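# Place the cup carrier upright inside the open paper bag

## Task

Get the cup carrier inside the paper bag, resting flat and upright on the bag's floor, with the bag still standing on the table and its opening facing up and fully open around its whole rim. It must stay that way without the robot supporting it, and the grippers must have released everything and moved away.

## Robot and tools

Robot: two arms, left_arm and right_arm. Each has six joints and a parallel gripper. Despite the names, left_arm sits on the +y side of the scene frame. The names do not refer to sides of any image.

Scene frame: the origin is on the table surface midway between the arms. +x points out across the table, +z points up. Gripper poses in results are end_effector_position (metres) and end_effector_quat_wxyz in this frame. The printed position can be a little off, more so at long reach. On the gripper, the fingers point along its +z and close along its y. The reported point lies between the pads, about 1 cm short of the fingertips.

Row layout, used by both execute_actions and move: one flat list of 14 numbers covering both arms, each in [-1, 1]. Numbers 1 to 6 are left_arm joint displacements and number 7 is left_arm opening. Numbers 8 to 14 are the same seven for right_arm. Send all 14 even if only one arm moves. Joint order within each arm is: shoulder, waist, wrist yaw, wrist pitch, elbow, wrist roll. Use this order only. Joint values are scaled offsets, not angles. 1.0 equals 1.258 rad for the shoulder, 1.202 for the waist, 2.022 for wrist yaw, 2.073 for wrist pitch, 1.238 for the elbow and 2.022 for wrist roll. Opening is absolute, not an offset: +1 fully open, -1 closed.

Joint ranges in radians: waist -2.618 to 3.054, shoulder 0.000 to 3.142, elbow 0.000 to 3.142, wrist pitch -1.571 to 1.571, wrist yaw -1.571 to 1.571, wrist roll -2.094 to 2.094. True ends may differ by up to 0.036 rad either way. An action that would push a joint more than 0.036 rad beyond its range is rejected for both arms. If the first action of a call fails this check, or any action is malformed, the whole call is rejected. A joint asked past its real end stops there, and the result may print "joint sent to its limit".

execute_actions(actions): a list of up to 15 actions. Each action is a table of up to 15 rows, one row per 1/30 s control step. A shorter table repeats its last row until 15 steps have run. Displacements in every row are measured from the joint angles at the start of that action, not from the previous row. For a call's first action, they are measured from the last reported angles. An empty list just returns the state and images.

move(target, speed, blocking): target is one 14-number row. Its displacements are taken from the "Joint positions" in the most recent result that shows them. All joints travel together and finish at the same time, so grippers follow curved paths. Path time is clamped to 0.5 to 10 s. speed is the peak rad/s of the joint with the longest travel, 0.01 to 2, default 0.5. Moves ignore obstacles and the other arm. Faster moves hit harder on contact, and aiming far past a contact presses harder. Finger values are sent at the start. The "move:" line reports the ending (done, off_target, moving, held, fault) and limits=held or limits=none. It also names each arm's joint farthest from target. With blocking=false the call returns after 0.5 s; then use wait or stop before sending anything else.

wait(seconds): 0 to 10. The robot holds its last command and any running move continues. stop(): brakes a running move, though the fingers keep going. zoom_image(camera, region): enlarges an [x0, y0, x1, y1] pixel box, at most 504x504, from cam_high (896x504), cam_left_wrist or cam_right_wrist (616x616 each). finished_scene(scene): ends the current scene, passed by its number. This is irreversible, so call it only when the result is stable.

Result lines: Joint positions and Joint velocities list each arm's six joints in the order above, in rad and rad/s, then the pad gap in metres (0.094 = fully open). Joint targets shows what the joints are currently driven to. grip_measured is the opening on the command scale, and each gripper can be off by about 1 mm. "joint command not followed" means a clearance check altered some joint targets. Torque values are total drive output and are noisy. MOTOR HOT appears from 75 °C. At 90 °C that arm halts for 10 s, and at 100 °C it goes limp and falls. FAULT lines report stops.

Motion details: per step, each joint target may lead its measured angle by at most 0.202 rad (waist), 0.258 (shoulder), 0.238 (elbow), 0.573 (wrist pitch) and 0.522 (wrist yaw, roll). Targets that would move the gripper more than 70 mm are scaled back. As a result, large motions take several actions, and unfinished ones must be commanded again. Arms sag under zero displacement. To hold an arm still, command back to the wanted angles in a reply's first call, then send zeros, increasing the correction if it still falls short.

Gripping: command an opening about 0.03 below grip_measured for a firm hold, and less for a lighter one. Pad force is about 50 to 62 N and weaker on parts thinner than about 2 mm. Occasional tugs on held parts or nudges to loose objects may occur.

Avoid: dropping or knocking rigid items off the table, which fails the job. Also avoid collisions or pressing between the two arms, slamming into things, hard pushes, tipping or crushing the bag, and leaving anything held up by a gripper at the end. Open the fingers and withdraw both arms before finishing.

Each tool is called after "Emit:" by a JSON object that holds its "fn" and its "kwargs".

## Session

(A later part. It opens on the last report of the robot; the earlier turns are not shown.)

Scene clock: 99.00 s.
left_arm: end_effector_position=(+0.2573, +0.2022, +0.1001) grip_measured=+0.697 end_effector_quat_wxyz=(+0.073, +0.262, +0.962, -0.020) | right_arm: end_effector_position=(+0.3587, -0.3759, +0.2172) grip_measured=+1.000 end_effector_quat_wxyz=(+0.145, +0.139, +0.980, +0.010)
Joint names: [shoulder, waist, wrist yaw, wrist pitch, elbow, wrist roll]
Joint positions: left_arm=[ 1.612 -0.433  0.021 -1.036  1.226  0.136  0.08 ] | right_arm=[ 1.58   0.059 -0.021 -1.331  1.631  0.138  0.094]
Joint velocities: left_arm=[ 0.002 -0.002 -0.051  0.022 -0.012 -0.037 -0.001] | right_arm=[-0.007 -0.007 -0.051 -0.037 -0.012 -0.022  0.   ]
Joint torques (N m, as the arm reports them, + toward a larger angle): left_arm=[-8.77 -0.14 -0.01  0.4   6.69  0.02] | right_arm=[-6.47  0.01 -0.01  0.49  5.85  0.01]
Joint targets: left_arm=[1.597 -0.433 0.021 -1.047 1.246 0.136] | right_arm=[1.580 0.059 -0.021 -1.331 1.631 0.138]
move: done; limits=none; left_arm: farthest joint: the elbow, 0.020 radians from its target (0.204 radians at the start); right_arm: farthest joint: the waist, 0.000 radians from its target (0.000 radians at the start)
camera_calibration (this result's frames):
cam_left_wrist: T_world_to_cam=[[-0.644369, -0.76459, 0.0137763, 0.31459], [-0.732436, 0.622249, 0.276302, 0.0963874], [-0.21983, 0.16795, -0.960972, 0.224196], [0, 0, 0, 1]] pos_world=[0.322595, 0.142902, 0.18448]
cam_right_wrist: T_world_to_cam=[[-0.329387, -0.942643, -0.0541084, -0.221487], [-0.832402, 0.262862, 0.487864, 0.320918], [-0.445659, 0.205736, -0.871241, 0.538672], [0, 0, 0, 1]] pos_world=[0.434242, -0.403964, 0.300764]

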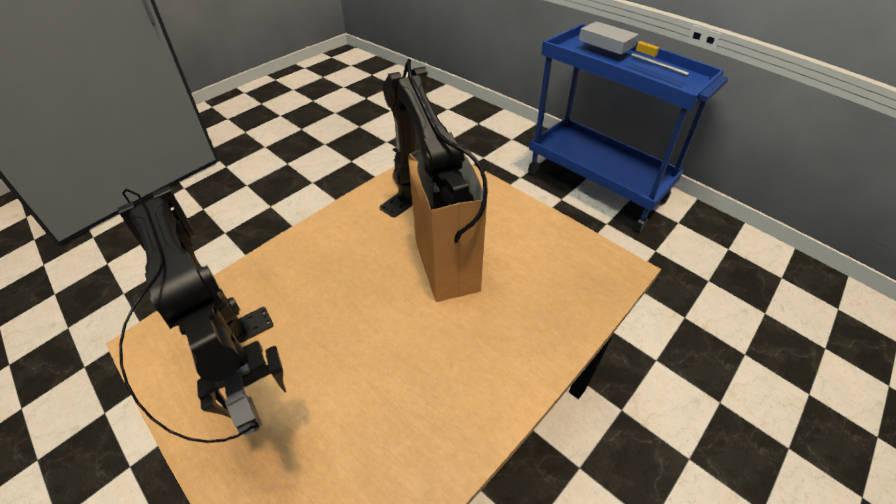

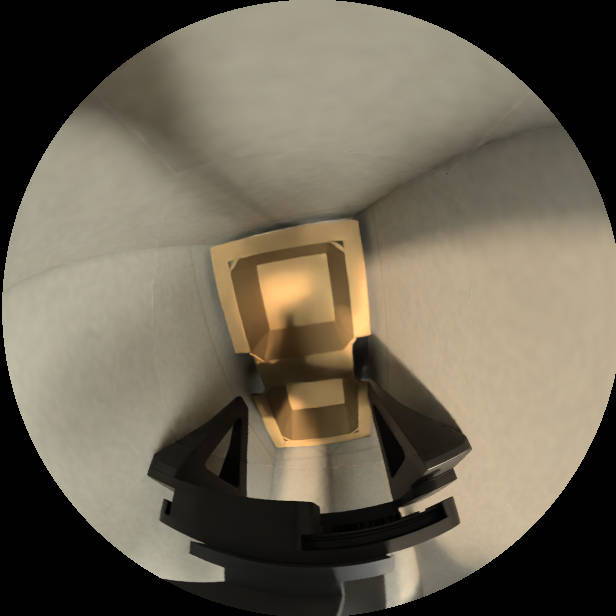

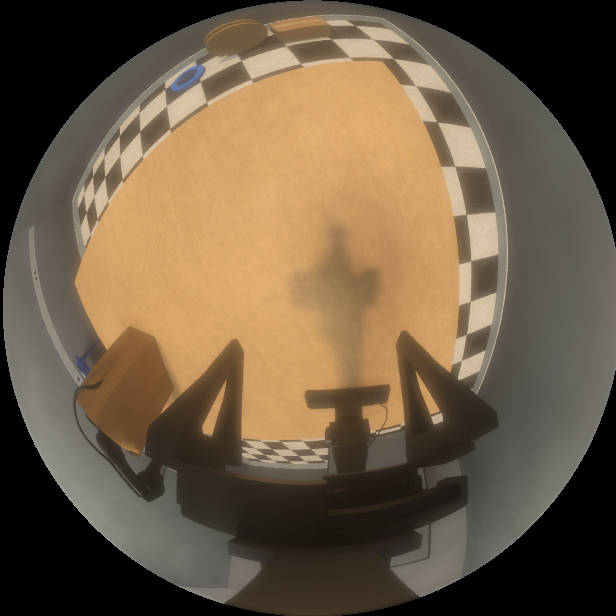

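Emit:
{"fn": "move", "kwargs": {"target": [-0.145,0.015,0.01,-0.13,0.262,0,0, 0,0,0,0,0,0,1], "speed": 0.3}}

Emit:
{"fn": "move", "kwargs": {"target": [0.06,0,0,-0.11,0.58,0,0, 0,0,0,0,0,0,1], "speed": 0.5}}

Emit:
{"fn": "move", "kwargs": {"target": [-0.1,-0.6,0,0,0,0,0, 0,0,0,0,0,0,1], "speed": 0.7}}

Emit:
{"fn": "zoom_image", "kwargs": {"camera": "cam_high", "region": [350, 80, 580, 310]}}

Scene clock: 101.53 s.
left_arm: end_effector_position=(+0.2552, +0.2044, +0.2323) grip_measured=+0.003 end_effector_quat_wxyz=(+0.183, +0.255, +0.949, -0.039) | right_arm: end_effector_position=(+0.3587, -0.3759, +0.2172) grip_measured=+1.000 end_effector_quat_wxyz=(+0.145, +0.139, +0.980, +0.010)
Joint names: [shoulder, waist, wrist yaw, wrist pitch, elbow, wrist roll]
Joint positions: left_arm=[ 1.439 -0.423  0.032 -1.291  1.534  0.136  0.047] | right_arm=[ 1.58   0.059 -0.021 -1.331  1.631  0.138  0.094]
Joint velocities: left_arm=[-0.002  0.007 -0.037 -0.037 -0.007  0.007  0.   ] | right_arm=[ 0.002 -0.002  0.022  0.022 -0.017 -0.007  0.   ]
Joint torques (N m, as the arm reports them, + toward a larger angle): left_arm=[-6.46  0.48  0.15  0.75  6.27  0.02] | right_arm=[-6.48  0.02 -0.01  0.49  5.84  0.02]
Joint targets: left_arm=[1.429 -0.415 0.042 -1.305 1.551 0.136] | right_arm=[1.580 0.059 -0.021 -1.331 1.631 0.138]
move: done; limits=none; left_arm: farthest joint: the elbow, 0.016 radians from its target (0.324 radians at the start); right_arm: farthest joint: the waist, 0.000 radians from its target (0.000 radians at the start)
camera_calibration (this result's frames):
cam_left_wrist: T_world_to_cam=[[-0.635699, -0.770638, -0.0447696, 0.325705], [-0.77171, 0.633036, 0.0610686, 0.114753], [-0.018721, 0.0733704, -0.997129, 0.326811], [0, 0, 0, 1]] pos_world=[0.301724, 0.154379, 0.333447]
cam_right_wrist: T_world_to_cam=[[-0.329387, -0.942643, -0.0541084, -0.221487], [-0.832402, 0.262862, 0.487864, 0.320918], [-0.445659, 0.205736, -0.871241, 0.538672], [0, 0, 0, 1]] pos_world=[0.434242, -0.403964, 0.300764]

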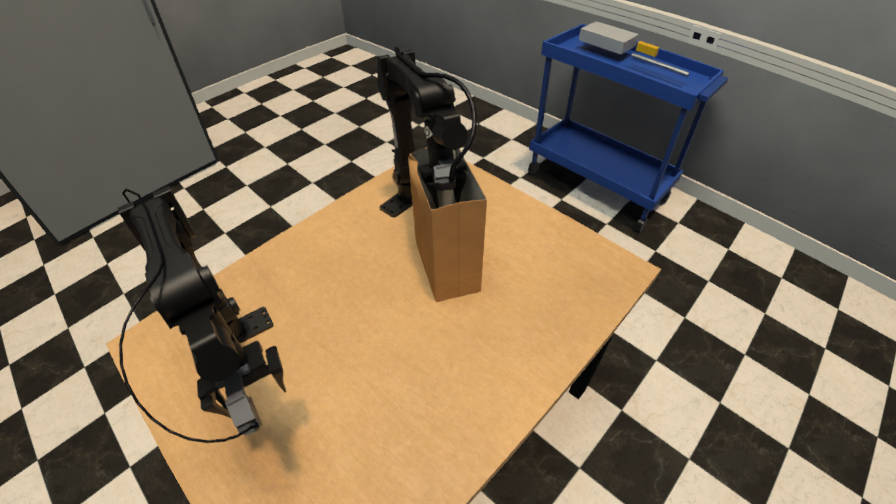

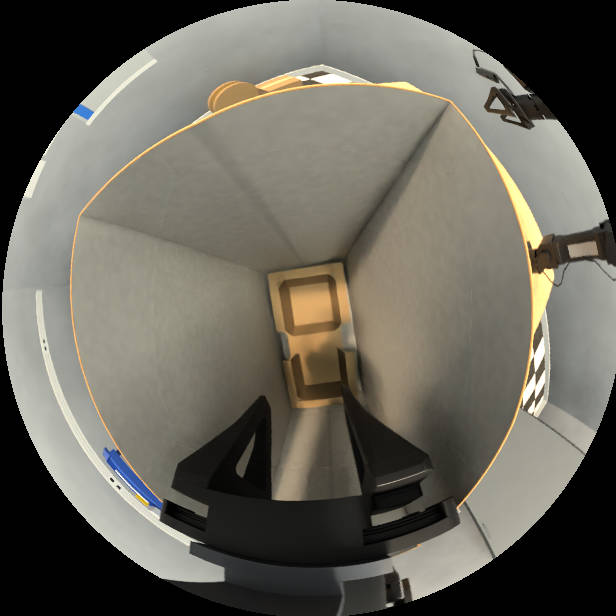

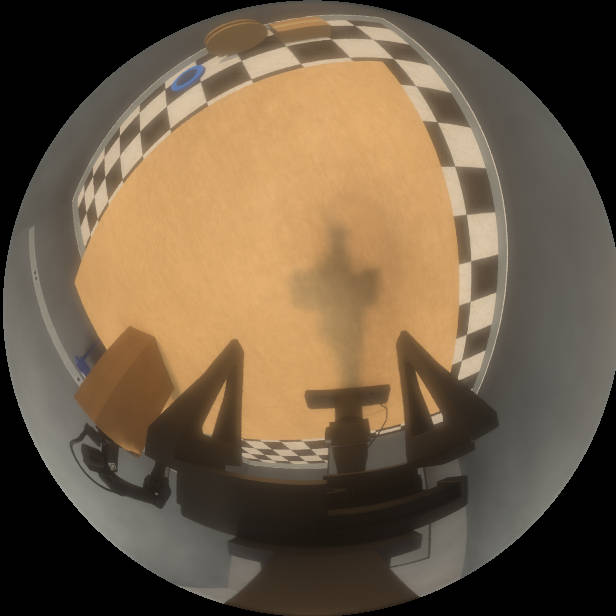

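Scene clock: 103.67 s.
left_arm: end_effector_position=(+0.2631, +0.2012, +0.4180) grip_measured=+0.003 end_effector_quat_wxyz=(+0.386, +0.243, +0.888, -0.063) | right_arm: end_effector_position=(+0.3587, -0.3759, +0.2172) grip_measured=+1.000 end_effector_quat_wxyz=(+0.145, +0.139, +0.980, +0.010)
Joint names: [shoulder, waist, wrist yaw, wrist pitch, elbow, wrist roll]
Joint positions: left_arm=[ 1.503 -0.423  0.032 -1.5    2.235  0.136  0.047] | right_arm=[ 1.58   0.059 -0.021 -1.331  1.631  0.138  0.094]
Joint velocities: left_arm=[-0.007 -0.022 -0.022  0.022 -0.017 -0.037 -0.   ] | right_arm=[-0.002 -0.017  0.022 -0.066 -0.042 -0.007  0.   ]
Joint torques (N m, as the arm reports them, + toward a larger angle): left_arm=[-3.7  -0.09  0.04  1.37  5.15  0.01] | right_arm=[-6.48  0.01 -0.02  0.49  5.84  0.02]
Joint targets: left_arm=[1.514 -0.423 0.032 -1.519 2.252 0.136] | right_arm=[1.580 0.059 -0.021 -1.331 1.631 0.138]
move: done; limits=none; left_arm: farthest joint: the wrist pitch, 0.019 radians from its target (0.228 radians at the start); right_arm: farthest joint: the waist, 0.000 radians from its target (0.000 radians at the start)
camera_calibration (this result's frames):
cam_left_wrist: T_world_to_cam=[[-0.593308, -0.78776, -0.165591, 0.379363], [-0.715532, 0.610345, -0.339843, 0.268856], [0.368783, -0.0831456, -0.925789, 0.412062], [0, 0, 0, 1]] pos_world=[0.265493, 0.169013, 0.535671]
cam_right_wrist: T_world_to_cam=[[-0.329387, -0.942643, -0.0541084, -0.221487], [-0.832402, 0.262862, 0.487864, 0.320918], [-0.445659, 0.205736, -0.871241, 0.538672], [0, 0, 0, 1]] pos_world=[0.434242, -0.403964, 0.300764]

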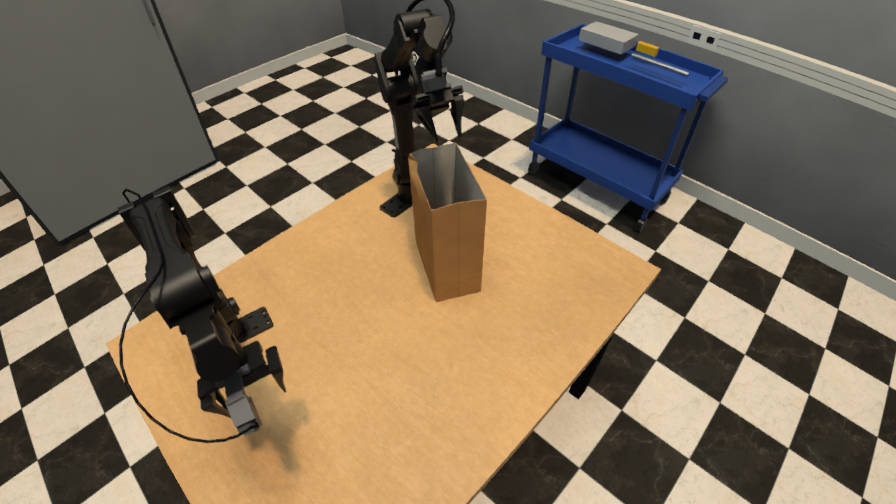

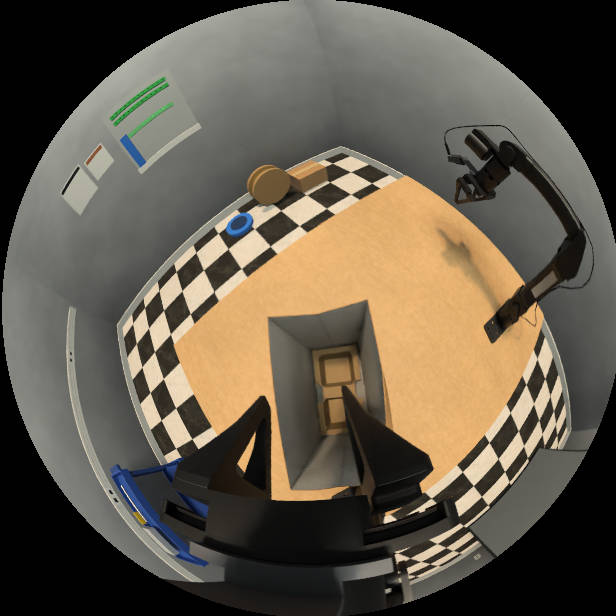

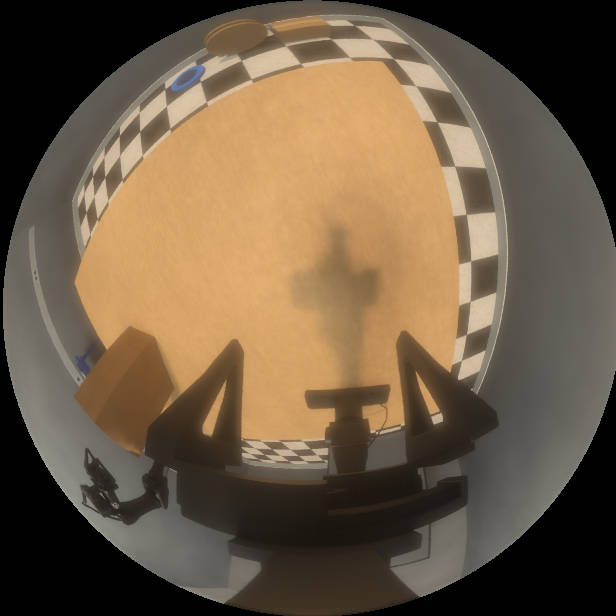

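Scene clock: 105.13 s.
left_arm: end_effector_position=(+0.0925, +0.0687, +0.4504) grip_measured=+0.003 end_effector_quat_wxyz=(+0.386, +0.524, +0.727, -0.217) | right_arm: end_effector_position=(+0.3587, -0.3759, +0.2172) grip_measured=+1.000 end_effector_quat_wxyz=(+0.145, +0.139, +0.980, +0.010)
Joint names: [shoulder, waist, wrist yaw, wrist pitch, elbow, wrist roll]
Joint positions: left_arm=[ 1.39  -1.137  0.031 -1.499  2.235  0.136  0.047] | right_arm=[ 1.58   0.059 -0.021 -1.331  1.631  0.138  0.094]
Joint velocities: left_arm=[-0.017  0.002 -0.051  0.051 -0.012 -0.051  0.001] | right_arm=[-0.002 -0.012 -0.037 -0.007 -0.002 -0.022  0.   ]
Joint torques (N m, as the arm reports them, + toward a larger angle): left_arm=[-3.66 -0.39  0.08  1.69  3.49  0.  ] | right_arm=[-6.48  0.01 -0.01  0.48  5.85  0.02]
Joint targets: left_arm=[1.377 -1.144 0.032 -1.500 2.235 0.136] | right_arm=[1.580 0.059 -0.021 -1.331 1.631 0.138]
move: done; limits=none; left_arm: farthest joint: the shoulder, 0.013 radians from its target (0.126 radians at the start); right_arm: farthest joint: the waist, 0.000 radians from its target (0.000 radians at the start)
camera_calibration (this result's frames):
cam_left_wrist: T_world_to_cam=[[-0.954434, -0.22639, -0.194433, 0.186972], [-0.121759, 0.890255, -0.438885, 0.2092], [0.272454, -0.395213, -0.877254, 0.502451], [0, 0, 0, 1]] pos_world=[0.0670296, 0.0546621, 0.568946]
cam_right_wrist: T_world_to_cam=[[-0.329387, -0.942643, -0.0541084, -0.221487], [-0.832402, 0.262862, 0.487864, 0.320918], [-0.445659, 0.205736, -0.871241, 0.538672], [0, 0, 0, 1]] pos_world=[0.434242, -0.403964, 0.300764]

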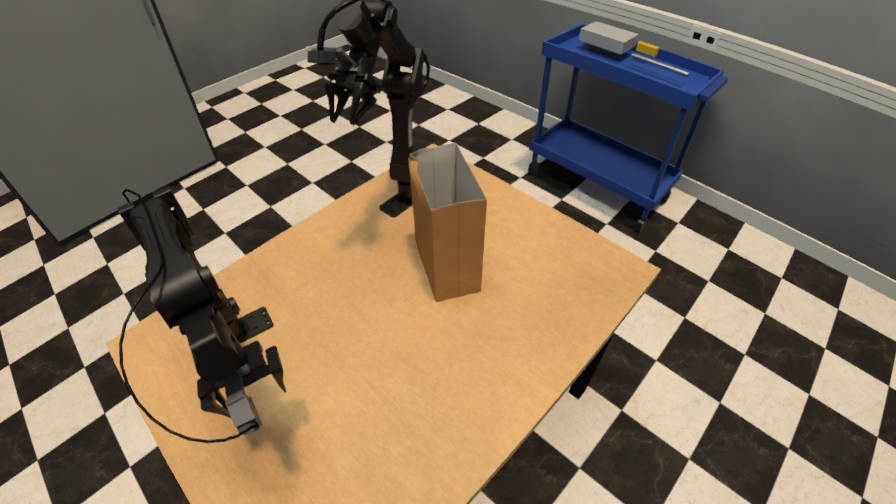

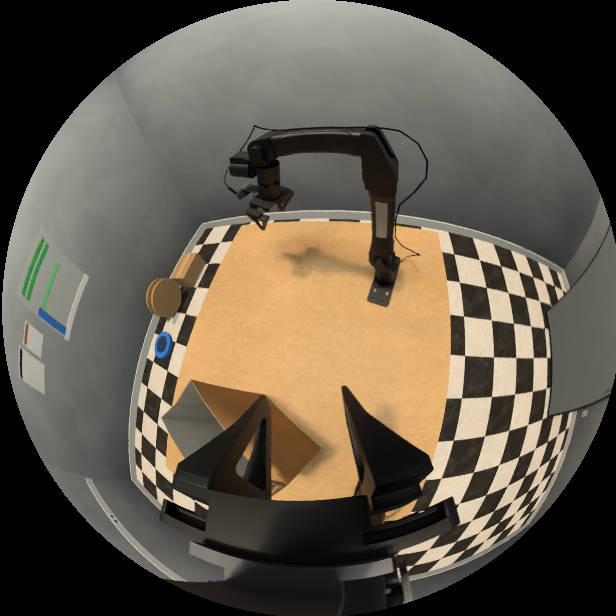

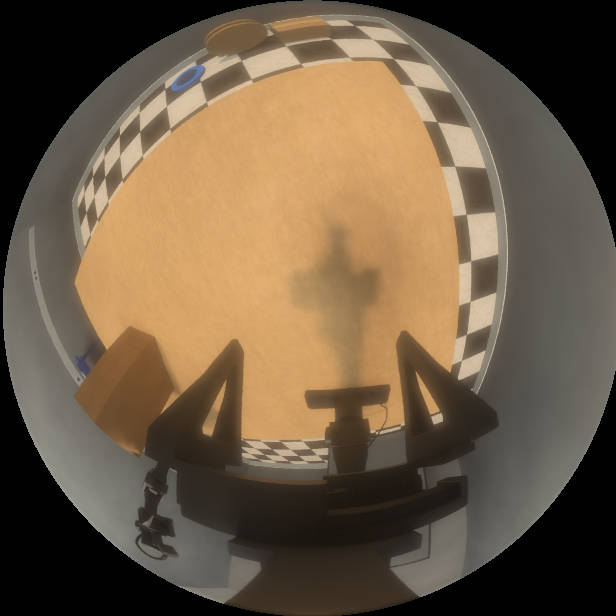

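Region (350, 80, 580, 310) of cam_high's 896x504 image, scaled by 2.191, with more detail than that image has.

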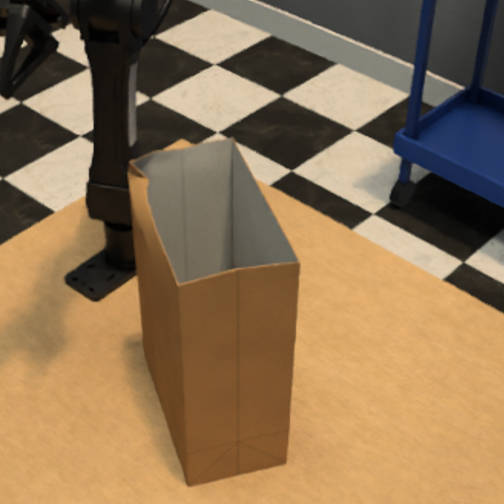

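Emit:
{"fn": "zoom_image", "kwargs": {"camera": "cam_high", "region": [395, 135, 495, 225]}}

Region (395, 135, 495, 225) of cam_high's 896x504 image, scaled by 5.040, with more detail than that image has; it fills the top 454 rows of this view, and the rest is white.

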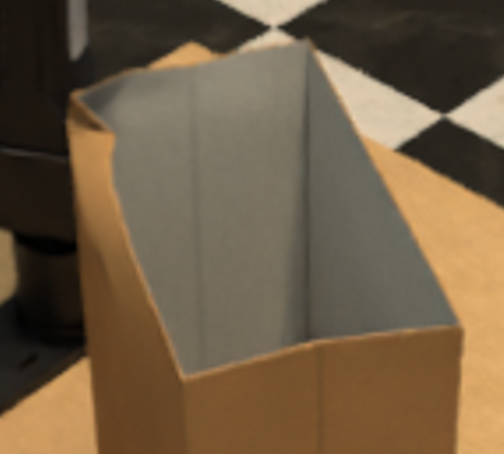

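The carrier is flat on the bottom and the rim is up, with only a minor inward kink.

Emit:
{"fn": "finished_scene", "kwargs": {"scene": 1}}

The scene is finished: the task was done.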